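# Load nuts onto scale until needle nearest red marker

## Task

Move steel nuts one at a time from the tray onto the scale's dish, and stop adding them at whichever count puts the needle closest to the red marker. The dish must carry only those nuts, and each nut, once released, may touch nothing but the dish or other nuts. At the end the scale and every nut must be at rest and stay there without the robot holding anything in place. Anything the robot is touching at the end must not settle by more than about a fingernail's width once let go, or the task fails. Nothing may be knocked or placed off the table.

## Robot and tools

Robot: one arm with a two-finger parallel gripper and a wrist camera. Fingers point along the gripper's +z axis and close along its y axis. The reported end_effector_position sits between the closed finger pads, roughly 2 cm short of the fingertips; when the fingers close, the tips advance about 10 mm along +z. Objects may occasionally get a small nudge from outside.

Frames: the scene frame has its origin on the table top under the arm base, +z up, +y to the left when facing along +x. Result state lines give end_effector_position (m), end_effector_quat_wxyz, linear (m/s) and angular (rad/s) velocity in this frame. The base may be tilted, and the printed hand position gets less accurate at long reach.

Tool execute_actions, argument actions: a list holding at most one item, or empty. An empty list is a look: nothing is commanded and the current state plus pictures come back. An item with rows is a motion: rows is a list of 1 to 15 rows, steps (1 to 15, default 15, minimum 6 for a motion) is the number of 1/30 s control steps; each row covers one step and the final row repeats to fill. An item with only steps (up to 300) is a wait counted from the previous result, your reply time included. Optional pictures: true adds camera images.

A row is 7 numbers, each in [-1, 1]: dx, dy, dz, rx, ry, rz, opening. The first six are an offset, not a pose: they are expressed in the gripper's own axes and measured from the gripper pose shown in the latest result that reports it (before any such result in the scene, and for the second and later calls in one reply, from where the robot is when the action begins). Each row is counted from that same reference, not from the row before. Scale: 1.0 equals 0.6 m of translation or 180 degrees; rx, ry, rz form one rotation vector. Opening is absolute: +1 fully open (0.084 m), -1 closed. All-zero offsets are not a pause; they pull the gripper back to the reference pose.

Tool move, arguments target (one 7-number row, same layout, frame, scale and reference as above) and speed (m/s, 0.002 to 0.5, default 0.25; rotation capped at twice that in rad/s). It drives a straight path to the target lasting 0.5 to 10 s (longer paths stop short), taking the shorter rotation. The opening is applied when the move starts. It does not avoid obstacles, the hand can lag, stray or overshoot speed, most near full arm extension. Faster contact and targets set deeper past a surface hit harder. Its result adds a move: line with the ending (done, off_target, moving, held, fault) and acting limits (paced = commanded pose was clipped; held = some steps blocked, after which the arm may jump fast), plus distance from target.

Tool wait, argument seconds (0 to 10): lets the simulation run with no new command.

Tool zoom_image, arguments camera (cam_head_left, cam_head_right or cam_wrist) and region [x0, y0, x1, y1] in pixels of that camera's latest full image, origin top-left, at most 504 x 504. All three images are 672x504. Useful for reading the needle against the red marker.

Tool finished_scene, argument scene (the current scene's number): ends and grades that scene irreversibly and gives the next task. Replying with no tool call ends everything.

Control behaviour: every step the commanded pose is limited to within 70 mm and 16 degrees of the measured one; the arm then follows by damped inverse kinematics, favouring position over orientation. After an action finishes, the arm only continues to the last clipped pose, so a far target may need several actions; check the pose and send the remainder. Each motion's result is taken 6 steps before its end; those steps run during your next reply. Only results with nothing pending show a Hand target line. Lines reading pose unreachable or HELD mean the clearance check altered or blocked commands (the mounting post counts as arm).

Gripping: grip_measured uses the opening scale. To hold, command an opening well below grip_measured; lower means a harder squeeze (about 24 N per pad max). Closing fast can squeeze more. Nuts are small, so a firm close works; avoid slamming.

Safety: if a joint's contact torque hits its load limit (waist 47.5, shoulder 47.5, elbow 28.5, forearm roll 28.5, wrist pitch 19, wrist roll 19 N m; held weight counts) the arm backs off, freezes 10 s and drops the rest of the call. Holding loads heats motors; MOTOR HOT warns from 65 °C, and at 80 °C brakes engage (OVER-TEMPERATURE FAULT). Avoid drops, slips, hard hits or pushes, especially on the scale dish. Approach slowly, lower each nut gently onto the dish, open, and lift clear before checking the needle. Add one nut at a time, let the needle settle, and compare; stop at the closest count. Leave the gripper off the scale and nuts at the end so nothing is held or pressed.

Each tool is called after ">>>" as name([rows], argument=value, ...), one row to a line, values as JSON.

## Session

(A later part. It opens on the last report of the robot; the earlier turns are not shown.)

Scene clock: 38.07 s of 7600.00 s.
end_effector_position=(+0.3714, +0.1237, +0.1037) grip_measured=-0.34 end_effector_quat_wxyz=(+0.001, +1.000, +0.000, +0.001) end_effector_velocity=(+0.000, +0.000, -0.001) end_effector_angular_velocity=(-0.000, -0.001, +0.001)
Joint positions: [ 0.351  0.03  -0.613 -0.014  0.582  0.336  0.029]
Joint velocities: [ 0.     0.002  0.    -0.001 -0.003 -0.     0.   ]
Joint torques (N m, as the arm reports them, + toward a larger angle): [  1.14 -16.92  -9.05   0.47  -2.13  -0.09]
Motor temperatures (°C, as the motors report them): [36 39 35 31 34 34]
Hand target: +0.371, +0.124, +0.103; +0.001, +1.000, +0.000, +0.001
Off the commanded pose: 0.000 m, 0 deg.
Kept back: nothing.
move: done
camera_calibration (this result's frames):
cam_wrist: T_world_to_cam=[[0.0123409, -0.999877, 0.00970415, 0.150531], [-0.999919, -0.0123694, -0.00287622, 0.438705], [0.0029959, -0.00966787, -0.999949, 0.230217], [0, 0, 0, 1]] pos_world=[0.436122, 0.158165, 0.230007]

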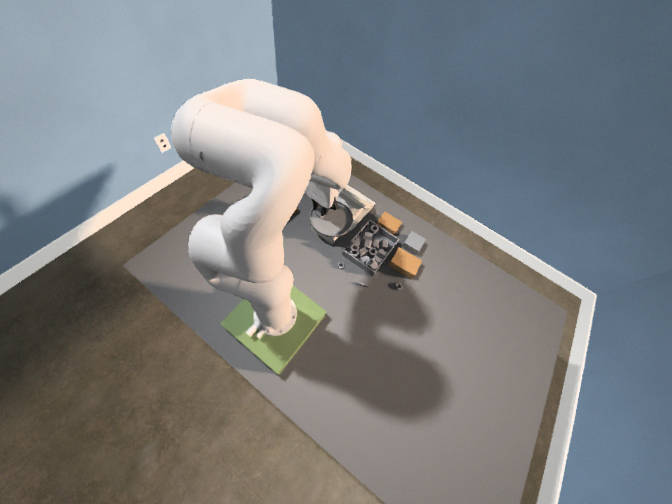

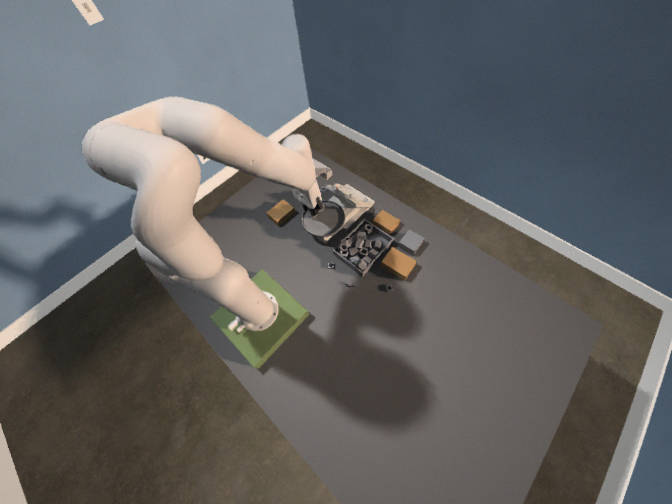

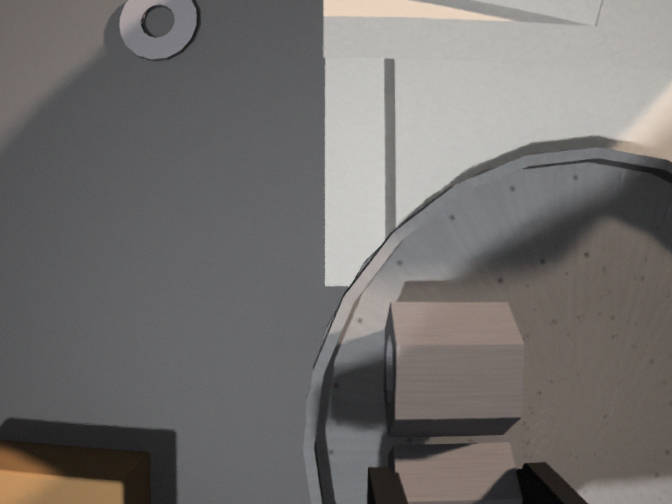

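>>> execute_actions([
  {"rows":[[0,0,0,0,0,0,-0.15],[0,0,0,0,0,0,-0.15],[0,0,0,0,0,0,-0.15],[0,0,0,0,0,0,-0.15],[0,0,0,0,0,0,-0.15],[0,0,0,0,0,0,-0.15],[0,0,-0.004,0,0,0,-0.15],[0,0,-0.011,0,0,0,-0.15],[0,0,-0.02,0,0,0,-0.15],[0,0,-0.03,0,0,0,-0.15],[0,0,-0.04,0,0,0,-0.15],[0,0,-0.049,0,0,0,-0.15],[0,0,-0.056,0,0,0,-0.15],[0,0,-0.06,0,0,0,-0.15]],"steps":15},
])

>>> move(target=[0.0537,0.3517,0.082,0,0,-0.183,-0.2], speed=0.4)

Scene clock: 38.90 s of 7600.00 s.
end_effector_position=(+0.3708, +0.1235, +0.1045) grip_measured=-0.17 end_effector_quat_wxyz=(+0.001, +1.000, +0.000, -0.000) end_effector_velocity=(-0.005, -0.002, +0.039) end_effector_angular_velocity=(-0.006, +0.016, -0.001)
Joint positions: [ 0.352  0.027 -0.613 -0.014  0.587  0.336  0.037]
Joint velocities: [ 0.001 -0.115 -0.014  0.002  0.147 -0.001  0.002]
Joint torques (N m, as the arm reports them, + toward a larger angle): [  0.43 -20.73 -10.33   0.64  -1.9    0.07]
Motor temperatures (°C, as the motors report them): [36 39 35 31 34 34]
Steps of this call (steps 1 to 16: nothing new was sent; steps 17 to 25: the first 9 steps of this action). Readings (end_effector_position):
17: (+0.3713, +0.1236, +0.1035)
18: (+0.3713, +0.1236, +0.1035)
20: (+0.3711, +0.1236, +0.1033)
24: (+0.3710, +0.1236, +0.1037)
25: the state above

Scene clock: 40.90 s of 7600.00 s.
end_effector_position=(+0.4029, -0.0865, +0.0891) grip_measured=-0.22 end_effector_quat_wxyz=(+0.001, +0.959, +0.284, +0.000) end_effector_velocity=(+0.001, -0.002, -0.000) end_effector_angular_velocity=(+0.011, +0.001, +0.004)
Joint positions: [-0.183  0.124 -0.68  -0.01   0.553 -0.776  0.035]
Joint velocities: [-0.007  0.008 -0.01   0.02   0.006 -0.028 -0.   ]
Joint torques (N m, as the arm reports them, + toward a larger angle): [  0.62 -19.1   -9.05   0.38  -2.11   0.13]
Motor temperatures (°C, as the motors report them): [36 39 35 31 34 34]
Hand target: +0.403, -0.087, +0.089; -0.000, +0.959, +0.284, +0.000
Off your previous action's commanded pose: 0.014 m, 0 deg at its last step (step 6 of this call).
Off the commanded pose: 0.001 m, 0 deg.
Kept back: nothing.
move: done
camera_calibration (this result's frames):
cam_wrist: T_world_to_cam=[[0.553978, -0.832477, 0.00946225, -0.263593], [-0.832503, -0.554017, -0.00188736, 0.353158], [0.00681343, -0.00683179, -0.999953, 0.21228], [0, 0, 0, 1]] pos_world=[0.438583, -0.02233, 0.215431]

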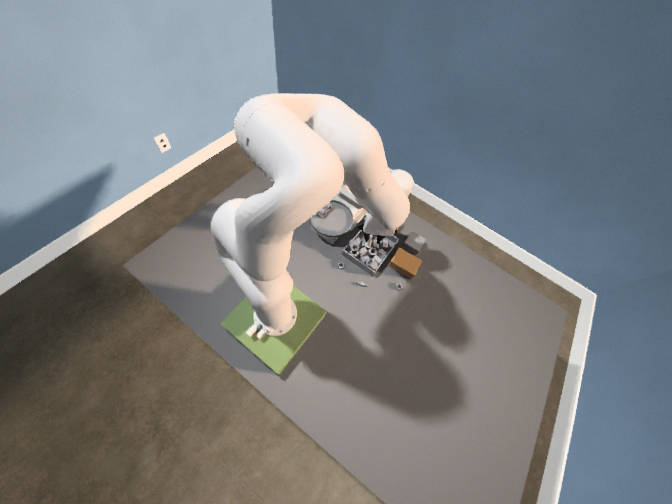

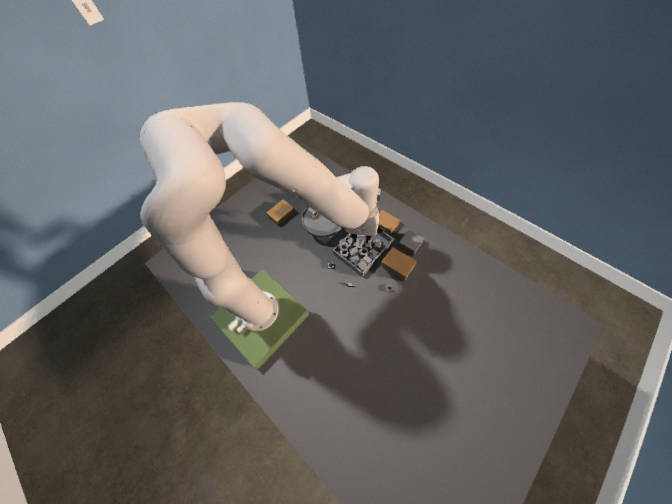

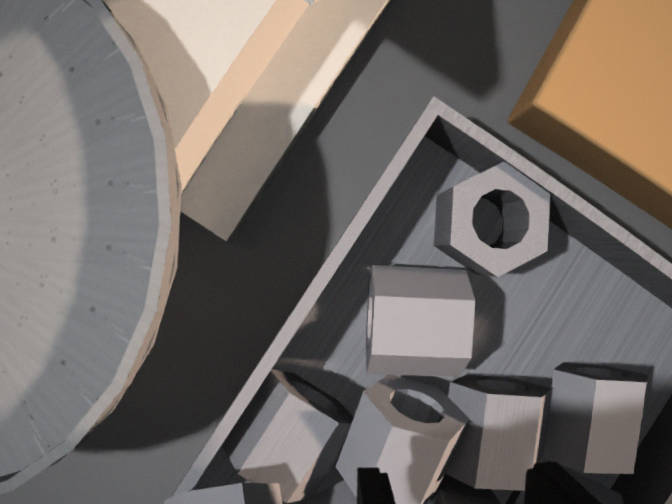

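>>> move(target=[0.0733,-0.0045,0.044,0,0,0.011,-0.2], speed=0.15)

>>> move(target=[0,0,0.037,0,0,0,-0.2], speed=0.04)

Scene clock: 42.23 s of 7600.00 s.
end_effector_position=(+0.4384, -0.0607, +0.0631) grip_measured=-0.22 end_effector_quat_wxyz=(+0.001, +0.964, +0.267, +0.001) end_effector_velocity=(+0.001, +0.001, -0.001) end_effector_angular_velocity=(-0.000, +0.002, +0.000)
Joint positions: [-0.109  0.275 -0.792 -0.012  0.513 -0.666  0.035]
Joint velocities: [ 0.003  0.007 -0.005 -0.001 -0.     0.004 -0.   ]
Joint torques (N m, as the arm reports them, + toward a larger angle): [  0.79 -21.85  -8.86   0.16  -2.03  -0.09]
Motor temperatures (°C, as the motors report them): [36 39 35 31 34 34]
Hand target: +0.438, -0.061, +0.063; +0.001, +0.964, +0.267, +0.000
Off the commanded pose: 0.000 m, 0 deg.
Kept back: nothing.
move: done
camera_calibration (this result's frames):
cam_wrist: T_world_to_cam=[[0.524886, -0.851117, 0.00974967, -0.249867], [-0.851144, -0.524927, -0.00215075, 0.406914], [0.0069484, -0.00716948, -0.99995, 0.186075], [0, 0, 0, 1]] pos_world=[0.476202, 0.00226815, 0.189377]

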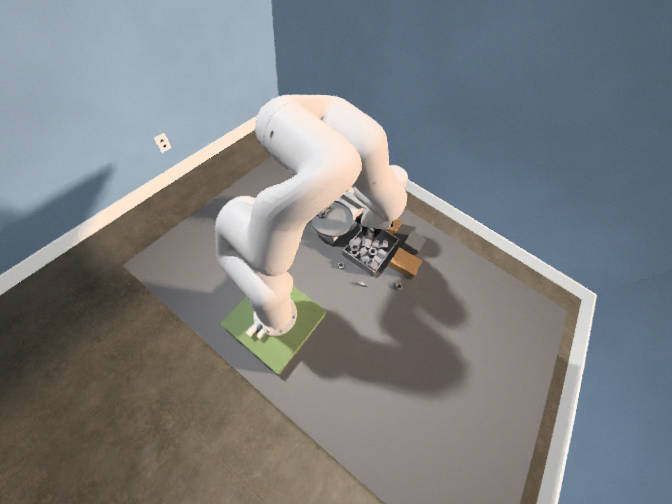

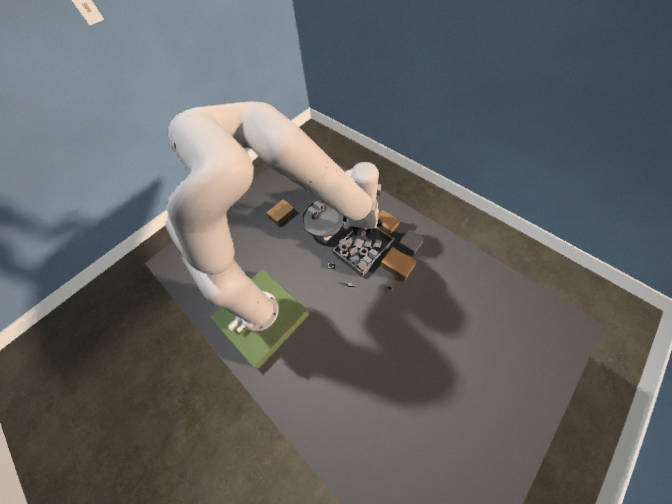

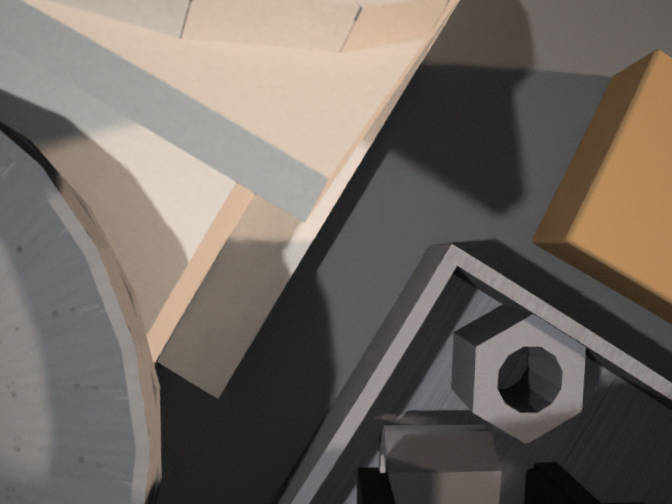

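Scene clock: 43.13 s of 7600.00 s.
end_effector_position=(+0.4385, -0.0607, +0.0412) grip_measured=-0.22 end_effector_quat_wxyz=(+0.001, +0.964, +0.267, +0.001) end_effector_velocity=(+0.001, -0.000, -0.001) end_effector_angular_velocity=(-0.001, -0.003, +0.000)
Joint positions: [-0.11   0.337 -0.795 -0.013  0.454 -0.666  0.035]
Joint velocities: [ 0.     0.006 -0.003 -0.001 -0.007  0.001  0.   ]
Joint torques (N m, as the arm reports them, + toward a larger angle): [  0.74 -22.42  -8.3    0.45  -1.95  -0.17]
Motor temperatures (°C, as the motors report them): [36 39 35 31 34 34]
Hand target: +0.438, -0.061, +0.041; +0.001, +0.964, +0.267, +0.001
Off the commanded pose: 0.000 m, 0 deg.
Kept back: nothing.
move: done
camera_calibration (this result's frames):
cam_wrist: T_world_to_cam=[[0.524934, -0.851087, 0.00981938, -0.249733], [-0.851113, -0.524978, -0.00241717, 0.406995], [0.00721218, -0.00708854, -0.999949, 0.16407], [0, 0, 0, 1]] pos_world=[0.476308, 0.00228209, 0.167498]

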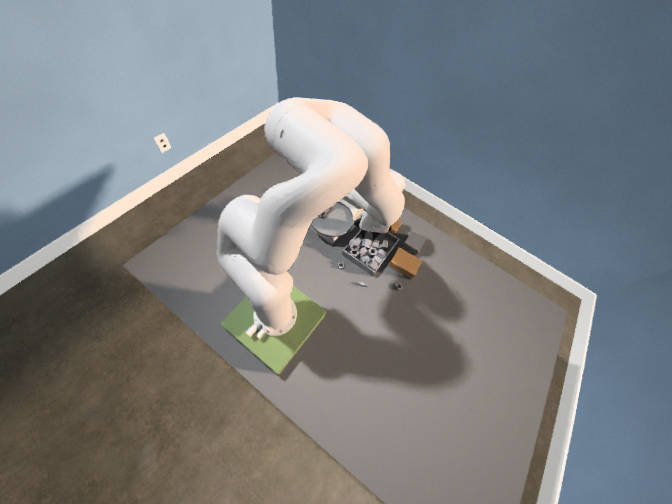

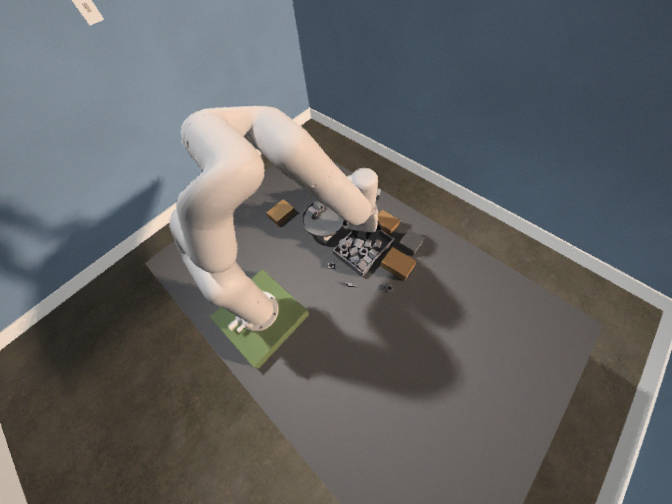

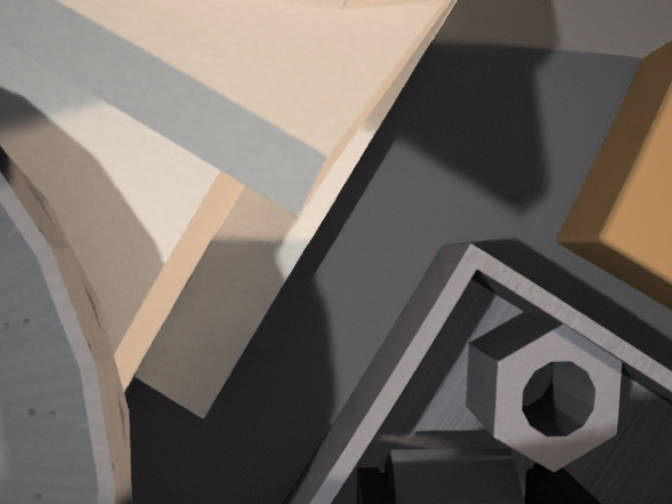

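>>> execute_actions([
  {"rows":[[0,0,0,0,0,0,-0.4],[0,0,0,0,0,0,-0.5],[0,0,0,0,0,0,-0.6],[0,0,0,0,0,0,-0.6],[0,0,0,0,0,0,-0.6],[0,0,0,0,0,0,-0.6],[0,0,0,0,0,0,-0.6],[0,0,0,0,0,0,-0.6],[0,0,0,0,0,0,-0.6]],"steps":12},
])

>>> move(target=[0,0,-0.115,0,0,0,-0.6], speed=0.2)

Scene clock: 44.10 s of 7600.00 s.
end_effector_position=(+0.4384, -0.0606, +0.0410) grip_measured=-0.33 end_effector_quat_wxyz=(+0.001, +0.964, +0.267, +0.001) end_effector_velocity=(-0.001, +0.000, +0.000) end_effector_angular_velocity=(+0.001, +0.002, +0.001)
Joint positions: [-0.11   0.338 -0.795 -0.013  0.454 -0.666  0.029]
Joint velocities: [ 0.001 -0.002  0.002  0.001  0.002 -0.001 -0.   ]
Joint torques (N m, as the arm reports them, + toward a larger angle): [  1.04 -22.55  -8.43   0.47  -2.13  -0.02]
Motor temperatures (°C, as the motors report them): [36 39 35 31 34 34]
Steps of this call (steps 1 to 23: nothing new was sent; steps 24 to 29: the first 6 steps of this action). Readings (end_effector_position):
24: (+0.4384, -0.0606, +0.0409)
25: (+0.4384, -0.0606, +0.0409)
27: (+0.4384, -0.0606, +0.0410)
29: the state above

Scene clock: 45.27 s of 7600.00 s.
end_effector_position=(+0.4379, -0.0607, +0.1094) grip_measured=-0.33 end_effector_quat_wxyz=(+0.001, +0.964, +0.267, +0.000) end_effector_velocity=(+0.002, -0.000, +0.004) end_effector_angular_velocity=(-0.001, -0.005, +0.000)
Joint positions: [-0.108  0.155 -0.802 -0.01   0.644 -0.668  0.029]
Joint velocities: [ 0.    -0.007 -0.004  0.     0.006  0.    -0.   ]
Joint torques (N m, as the arm reports them, + toward a larger angle): [  0.96 -21.25  -9.84   0.62  -2.26   0.03]
Motor temperatures (°C, as the motors report them): [36 39 35 31 34 34]
Hand target: +0.438, -0.061, +0.110; +0.001, +0.964, +0.267, +0.000
Off your previous action's commanded pose: 0.000 m, 0 deg at its last step (step 6 of this call).
Off the commanded pose: 0.001 m, 0 deg.
Kept back: nothing.
move: done
camera_calibration (this result's frames):
cam_wrist: T_world_to_cam=[[0.524764, -0.851198, 0.00924658, -0.250005], [-0.851228, -0.524795, -0.00116517, 0.406555], [0.00584435, -0.00725951, -0.999957, 0.232914], [0, 0, 0, 1]] pos_world=[0.475903, 0.00224487, 0.235689]

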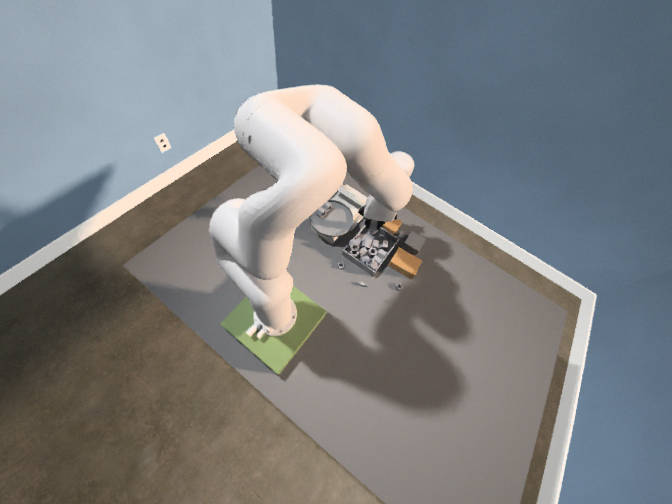

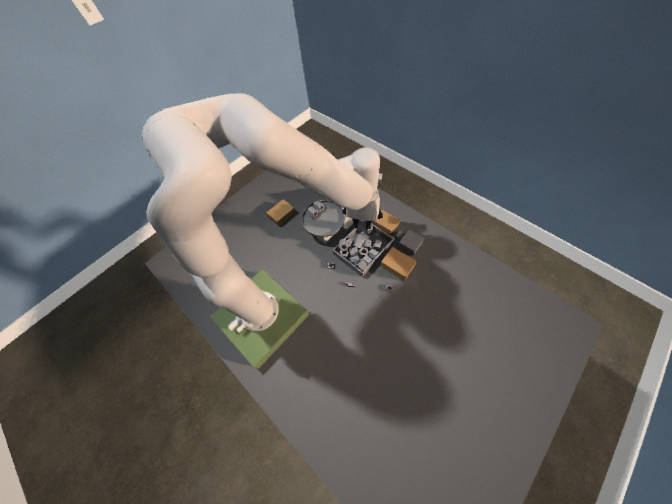

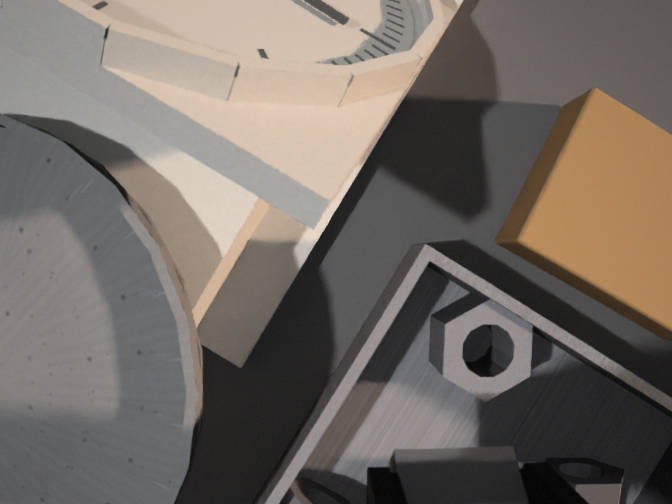

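>>> move(target=[0.1257,-0.2057,-0.0143,0,0,0.172,-0.6], speed=0.35)

>>> move(target=[0,0,0.028,0,0,0,-0.6], speed=0.05)

Scene clock: 46.97 s of 7600.00 s.
end_effector_position=(+0.4396, +0.0833, +0.1179) grip_measured=-0.33 end_effector_quat_wxyz=(+0.001, +1.000, +0.000, +0.000) end_effector_velocity=(+0.001, +0.001, +0.000) end_effector_angular_velocity=(-0.007, -0.001, -0.007)
Joint positions: [ 0.217  0.154 -0.829 -0.012  0.674  0.199  0.029]
Joint velocities: [ 0.005  0.002 -0.004 -0.011  0.002  0.02  -0.   ]
Joint torques (N m, as the arm reports them, + toward a larger angle): [  0.86 -21.55 -10.27   0.43  -2.23  -0.07]
Motor temperatures (°C, as the motors report them): [36 39 35 31 34 34]
Hand target: +0.440, +0.084, +0.118; +0.001, +1.000, +0.000, +0.000
Off the commanded pose: 0.001 m, 0 deg.
Kept back: nothing.
move: done
camera_calibration (this result's frames):
cam_wrist: T_world_to_cam=[[0.0123447, -0.999876, 0.00973367, 0.109169], [-0.999921, -0.0123666, -0.00219691, 0.506355], [0.00231701, -0.00970578, -0.99995, 0.244205], [0, 0, 0, 1]] pos_world=[0.504401, 0.117787, 0.244243]

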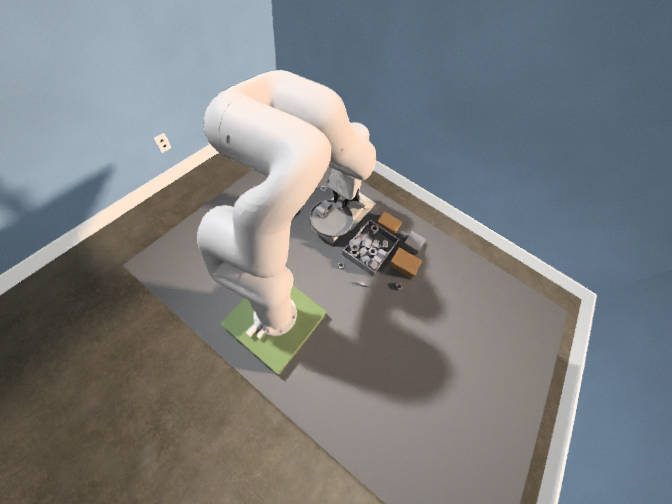

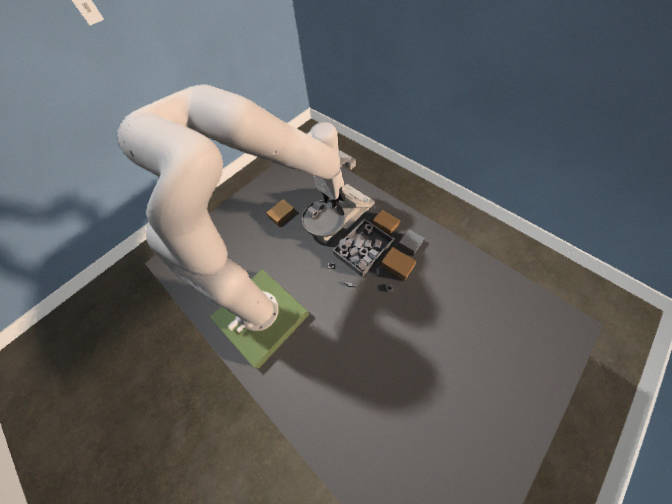

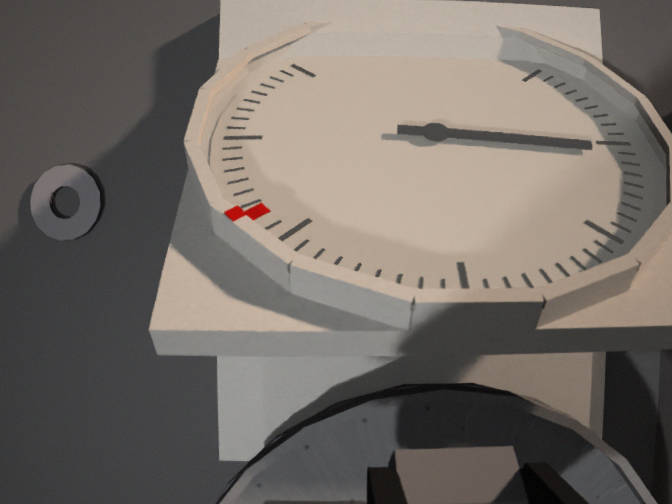

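Scene clock: 47.77 s of 7600.00 s.
end_effector_position=(+0.4397, +0.0833, +0.1014) grip_measured=-0.33 end_effector_quat_wxyz=(+0.001, +1.000, +0.000, +0.001) end_effector_velocity=(+0.001, +0.000, -0.001) end_effector_angular_velocity=(+0.002, -0.002, -0.001)
Joint positions: [ 0.217  0.193 -0.821 -0.012  0.627  0.2    0.029]
Joint velocities: [ 0.     0.004 -0.001  0.002 -0.005 -0.001 -0.   ]
Joint torques (N m, as the arm reports them, + toward a larger angle): [  1.22 -22.    -9.87   0.41  -2.09  -0.02]
Motor temperatures (°C, as the motors report them): [36 39 35 31 34 34]
Hand target: +0.440, +0.083, +0.101; +0.001, +1.000, +0.000, +0.000
Off the commanded pose: 0.000 m, 0 deg.
Kept back: nothing.
move: done
camera_calibration (this result's frames):
cam_wrist: T_world_to_cam=[[0.0124019, -0.999877, 0.00960695, 0.109354], [-0.99992, -0.0124259, -0.002438, 0.506448], [0.00255708, -0.00957594, -0.999951, 0.227569], [0, 0, 0, 1]] pos_world=[0.504469, 0.117812, 0.227742]

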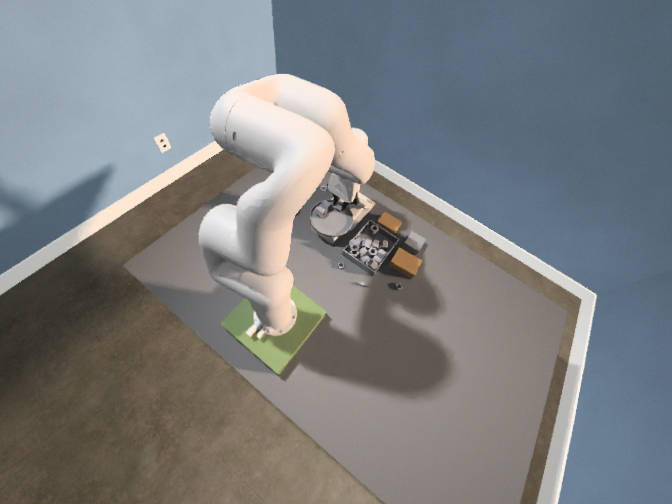

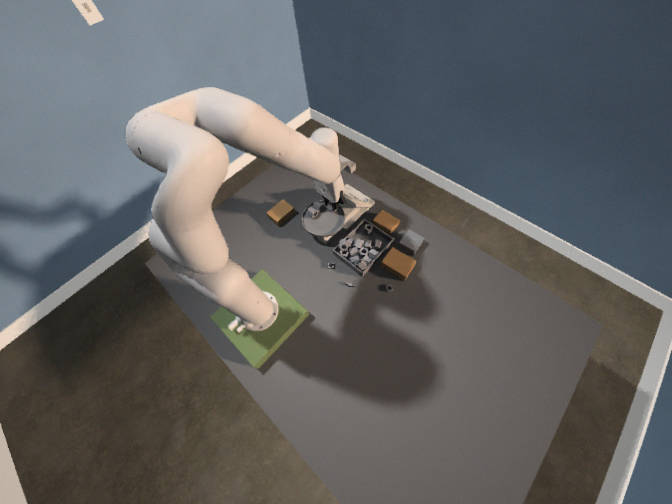

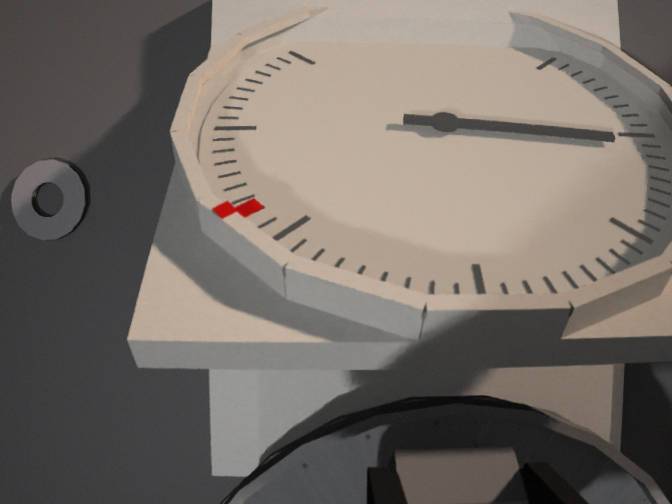

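>>> move(target=[0.004,0,0.0055,0,0,0,-0.6], speed=0.01)

Scene clock: 49.00 s of 7600.00 s.
end_effector_position=(+0.4422, +0.0833, +0.0984) grip_measured=-0.33 end_effector_quat_wxyz=(+0.001, +1.000, +0.000, +0.001) end_effector_velocity=(-0.000, -0.000, -0.002) end_effector_angular_velocity=(-0.001, +0.005, -0.001)
Joint positions: [ 0.216  0.206 -0.829 -0.013  0.621  0.199  0.029]
Joint velocities: [-0.001  0.007 -0.002  0.    -0.     0.    -0.   ]
Joint torques (N m, as the arm reports them, + toward a larger angle): [  0.87 -21.55  -9.58   0.52  -2.33   0.01]
Motor temperatures (°C, as the motors report them): [36 39 35 31 34 34]
Hand target: +0.442, +0.083, +0.098; +0.001, +1.000, +0.000, +0.001
Off the commanded pose: 0.000 m, 0 deg.
Kept back: nothing.
move: done
camera_calibration (this result's frames):
cam_wrist: T_world_to_cam=[[0.0124124, -0.999878, 0.00949668, 0.109396], [-0.999918, -0.012441, -0.00295869, 0.509], [0.00307647, -0.00945918, -0.999951, 0.22435], [0, 0, 0, 1]] pos_world=[0.50691, 0.117837, 0.224806]

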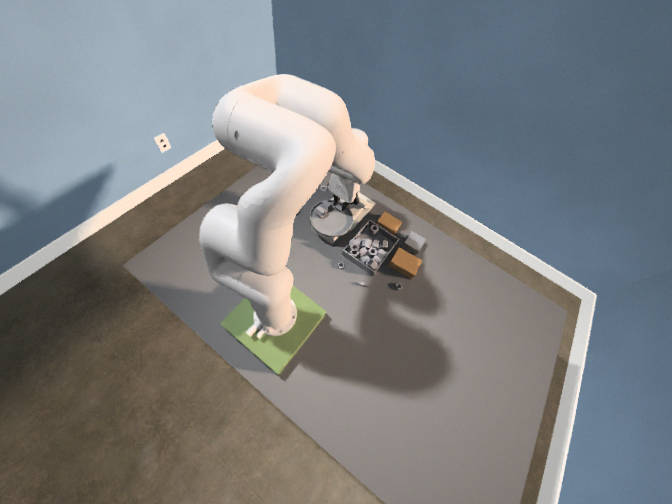

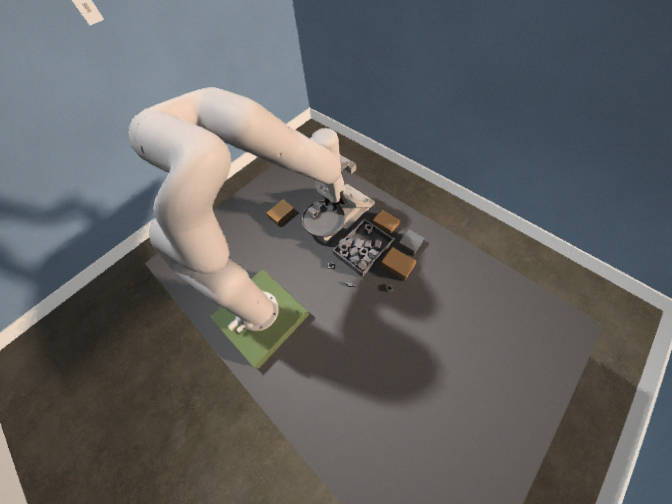

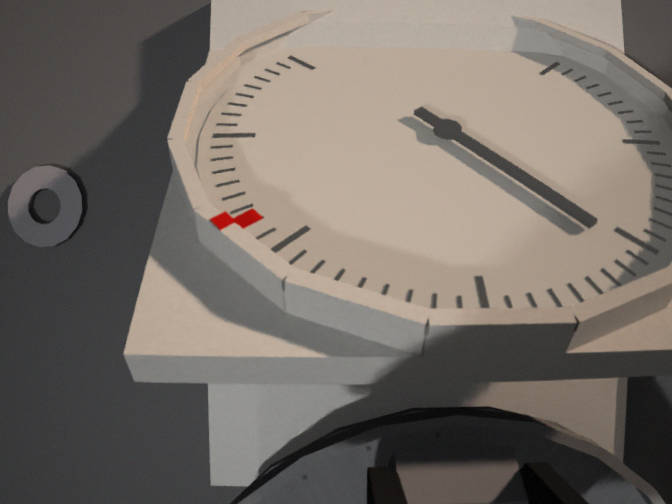

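>>> execute_actions([
  {"rows":[[0,0,0,0,0,0,-0.15],[0,0,0,0,0,0,-0.15],[0,0,0,0,0,0,-0.15],[0,0,0,0,0,0,-0.15],[0,0,0,0,0,0,-0.15],[0,0,0,0,0,0,-0.15],[0,0,-0.004,0,0,0,-0.15],[0,0,-0.011,0,0,0,-0.15],[0,0,-0.02,0,0,0,-0.15],[0,0,-0.03,0,0,0,-0.15],[0,0,-0.04,0,0,0,-0.15],[0,0,-0.049,0,0,0,-0.15],[0,0,-0.056,0,0,0,-0.15],[0,0,-0.06,0,0,0,-0.15]],"steps":15},
], pictures=true)

>>> move(target=[-0.06,0.2493,0.072,0,0,0.344,-0.2], speed=0.5)

Scene clock: 49.93 s of 7600.00 s.
end_effector_position=(+0.4417, +0.0832, +0.0994) grip_measured=-0.17 end_effector_quat_wxyz=(+0.001, +1.000, +0.000, -0.000) end_effector_velocity=(-0.008, -0.002, +0.038) end_effector_angular_velocity=(-0.005, +0.023, +0.001)
Joint positions: [ 0.216  0.204 -0.829 -0.013  0.625  0.199  0.037]
Joint velocities: [ 0.001 -0.101 -0.006  0.001  0.13  -0.002  0.001]
Joint torques (N m, as the arm reports them, + toward a larger angle): [  0.64 -24.82 -10.14   0.44  -2.12   0.1 ]
Motor temperatures (°C, as the motors report them): [36 39 35 31 34 34]
Steps of this call (steps 1 to 19: nothing new was sent; steps 20 to 28: the first 9 steps of this action). Readings (end_effector_position):
20: (+0.4422, +0.0833, +0.0982)
21: (+0.4422, +0.0833, +0.0982)
23: (+0.4420, +0.0833, +0.0981)
27: (+0.4419, +0.0833, +0.0985)
28: the state above
camera_calibration (this result's frames):
cam_wrist: T_world_to_cam=[[0.0123803, -0.999875, 0.00982725, 0.10924], [-0.999922, -0.0123928, -0.00121088, 0.508279], [0.00133252, -0.0098115, -0.999951, 0.226092], [0, 0, 0, 1]] pos_world=[0.506586, 0.117744, 0.225623]

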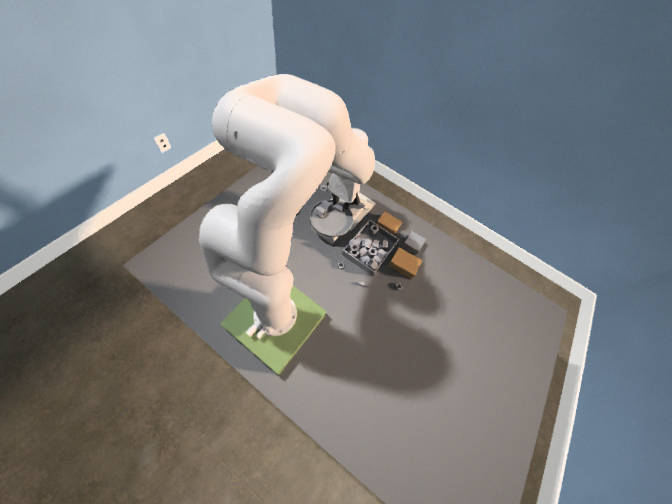

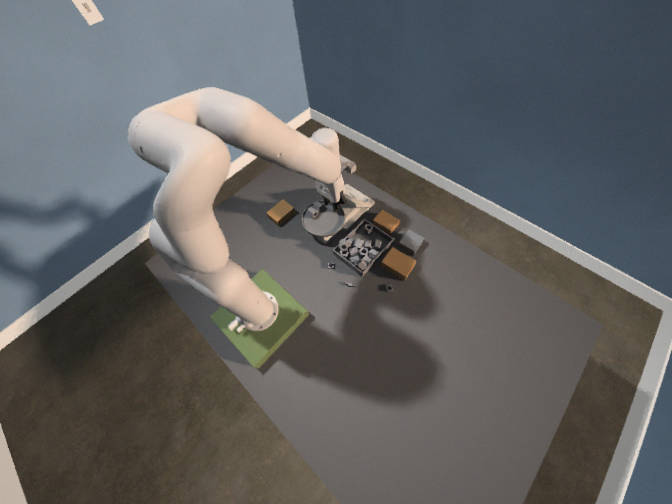

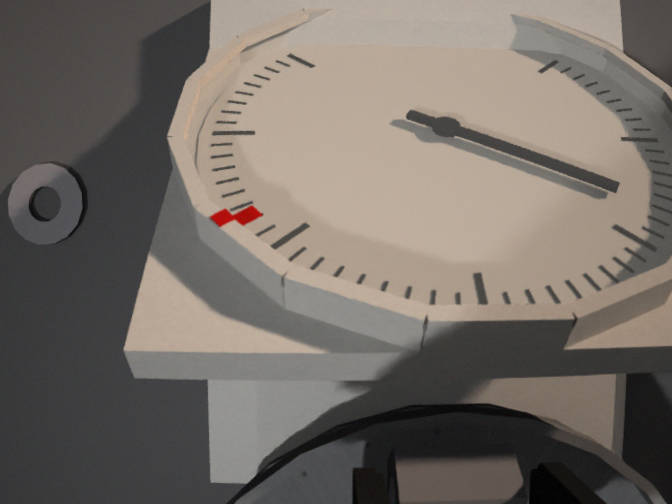

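Scene clock: 52.20 s of 7600.00 s.
end_effector_position=(+0.4057, -0.0655, +0.0900) grip_measured=-0.22 end_effector_quat_wxyz=(-0.000, +0.858, -0.514, +0.000) end_effector_velocity=(-0.000, -0.001, -0.001) end_effector_angular_velocity=(-0.003, +0.001, -0.010)
Joint positions: [-0.131  0.119 -0.677 -0.009  0.554  0.928  0.035]
Joint velocities: [-0.003  0.001  0.    -0.006 -0.001  0.012  0.   ]
Joint torques (N m, as the arm reports them, + toward a larger angle): [  0.68 -19.2   -9.2    0.21  -2.12  -0.03]
Motor temperatures (°C, as the motors report them): [36 39 35 31 34 34]
Hand target: +0.406, -0.066, +0.090; -0.000, +0.858, -0.514, +0.000
Off your previous action's commanded pose: 0.013 m, 0 deg at its last step (step 6 of this call).
Off the commanded pose: 0.001 m, 0 deg.
Kept back: nothing.
move: done
camera_calibration (this result's frames):
cam_wrist: T_world_to_cam=[[-0.875726, -0.482758, 0.00703025, 0.355534], [-0.48278, 0.87574, -0.00171896, 0.31887], [-0.00532684, -0.0048994, -0.999974, 0.218324], [0, 0, 0, 1]] pos_world=[0.466457, -0.106541, 0.216367]

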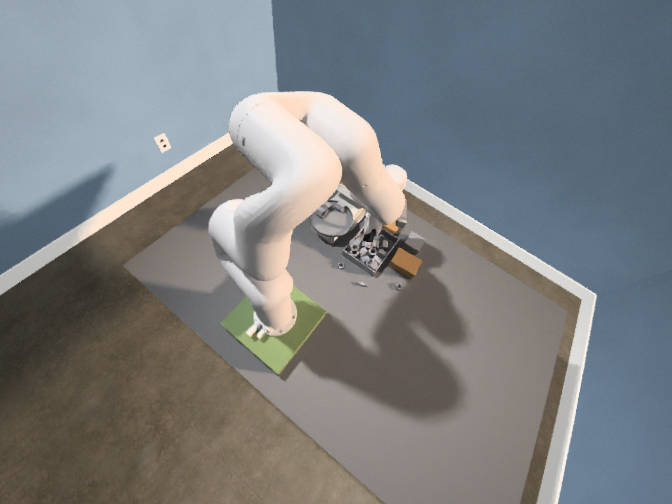

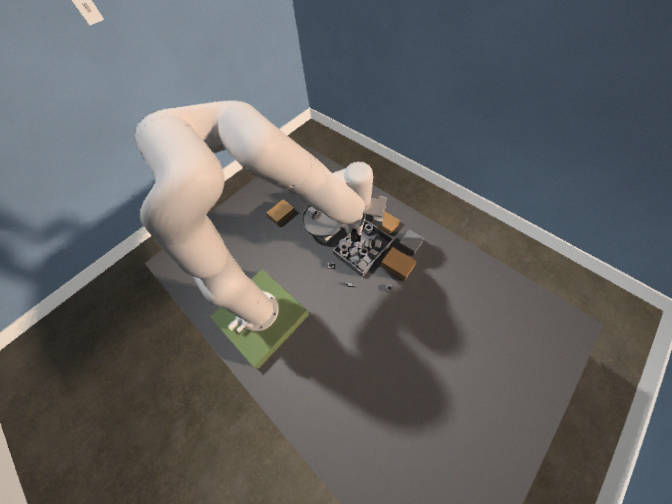

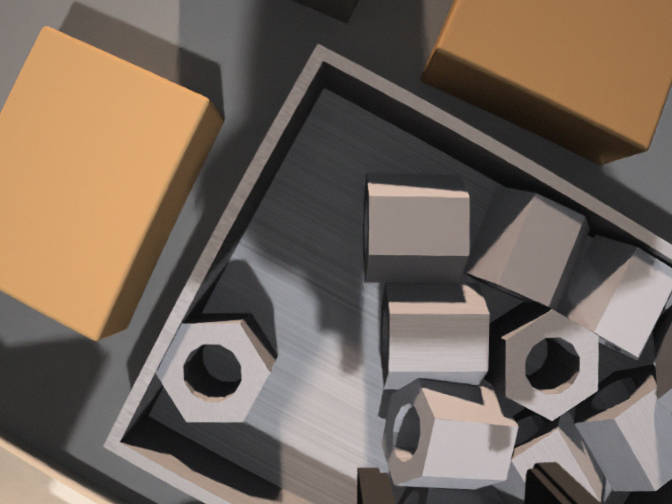

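>>> move(target=[0.126,-0.0102,0.05,0,0,0.003,-0.2], speed=0.2)

Scene clock: 54.03 s of 7600.00 s.
end_effector_position=(+0.4466, -0.1289, +0.0602) grip_measured=-0.22 end_effector_quat_wxyz=(-0.001, +0.856, -0.517, +0.000) end_effector_velocity=(+0.002, -0.002, -0.001) end_effector_angular_velocity=(-0.000, -0.000, -0.000)
Joint positions: [-0.253  0.337 -0.879 -0.008  0.538  0.814  0.035]
Joint velocities: [-0.003  0.008 -0.008 -0.001 -0.    -0.002 -0.   ]
Joint torques (N m, as the arm reports them, + toward a larger angle): [  1.44 -23.46  -8.94   0.35  -1.95   0.02]
Motor temperatures (°C, as the motors report them): [36 39 35 31 34 34]
Hand target: +0.447, -0.129, +0.060; -0.001, +0.856, -0.518, +0.000
Off the commanded pose: 0.000 m, 0 deg.
Kept back: nothing.
move: done
camera_calibration (this result's frames):
cam_wrist: T_world_to_cam=[[-0.88011, -0.474723, 0.0066852, 0.363934], [-0.474742, 0.880124, -0.00149118, 0.391109], [-0.0051759, -0.00448615, -0.999977, 0.188463], [0, 0, 0, 1]] pos_world=[0.506953, -0.170611, 0.186609]

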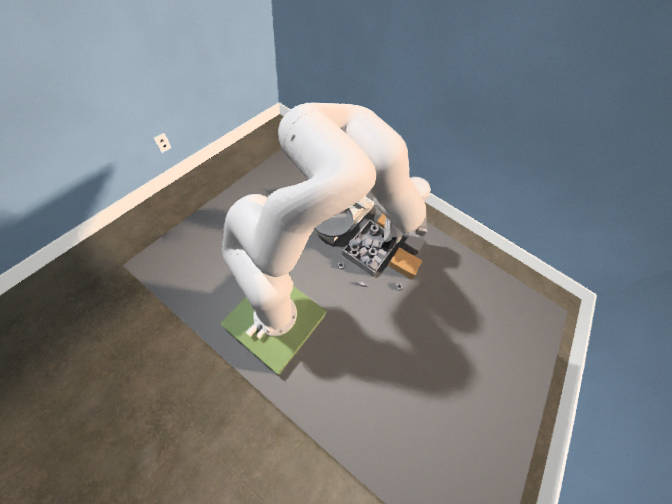

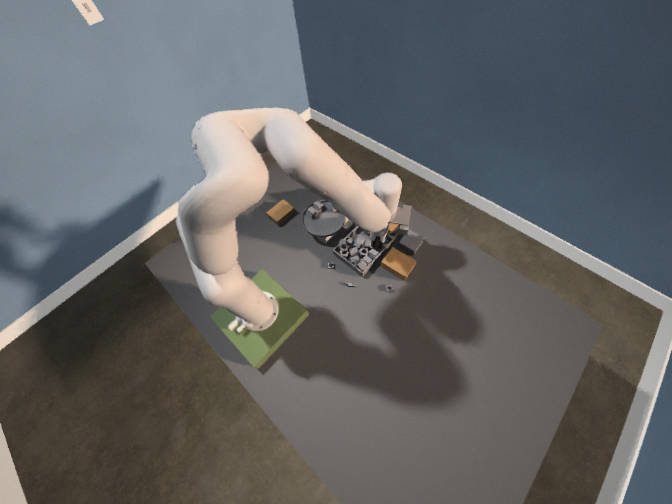

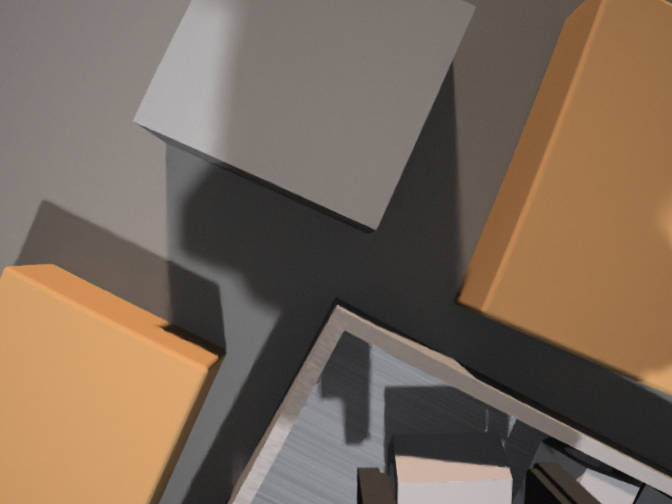

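>>> move(target=[0,0,0.024,0,0,0,-0.2], speed=0.02)

Scene clock: 55.23 s of 7600.00 s.
end_effector_position=(+0.4469, -0.1290, +0.0463) grip_measured=-0.22 end_effector_quat_wxyz=(-0.001, +0.856, -0.517, +0.001) end_effector_velocity=(-0.003, +0.000, -0.004) end_effector_angular_velocity=(+0.001, +0.006, +0.001)
Joint positions: [-0.254  0.375 -0.881 -0.008  0.502  0.815  0.035]
Joint velocities: [-0.001  0.007  0.004 -0.002 -0.005  0.    -0.   ]
Joint torques (N m, as the arm reports them, + toward a larger angle): [  0.85 -23.58  -8.52   0.4   -1.76  -0.06]
Motor temperatures (°C, as the motors report them): [36 39 35 31 34 34]
Hand target: +0.447, -0.129, +0.046; -0.001, +0.856, -0.517, +0.000
Off the commanded pose: 0.001 m, 0 deg.
Kept back: nothing.
move: done
camera_calibration (this result's frames):
cam_wrist: T_world_to_cam=[[-0.880081, -0.474785, 0.00607589, 0.364316], [-0.474804, 0.880089, -0.00198155, 0.391312], [-0.00440652, -0.00462878, -0.99998, 0.174157], [0, 0, 0, 1]] pos_world=[0.507191, -0.170611, 0.172715]

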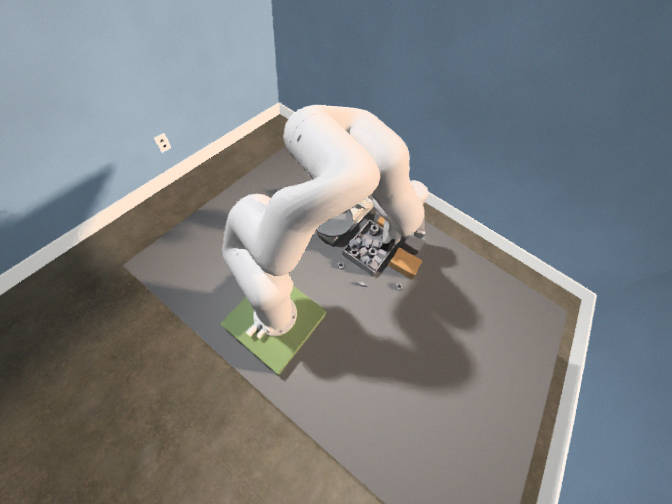

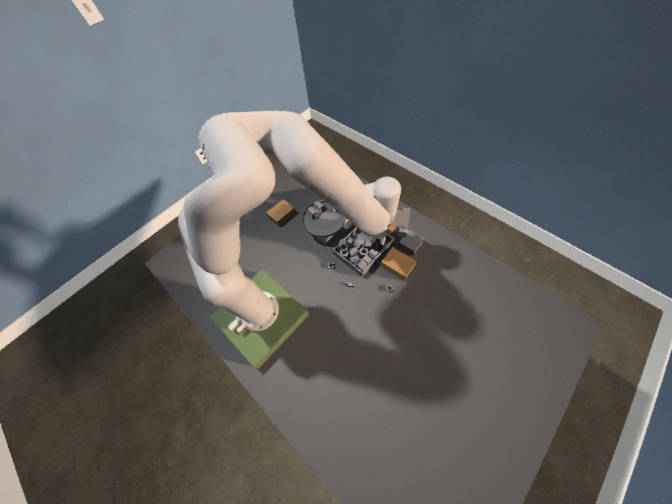

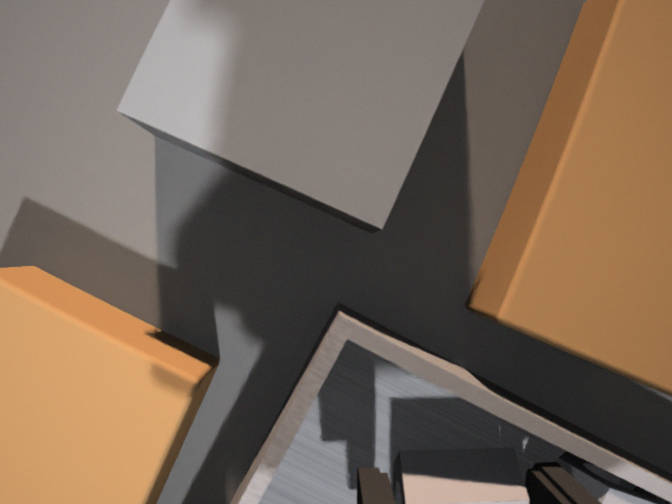

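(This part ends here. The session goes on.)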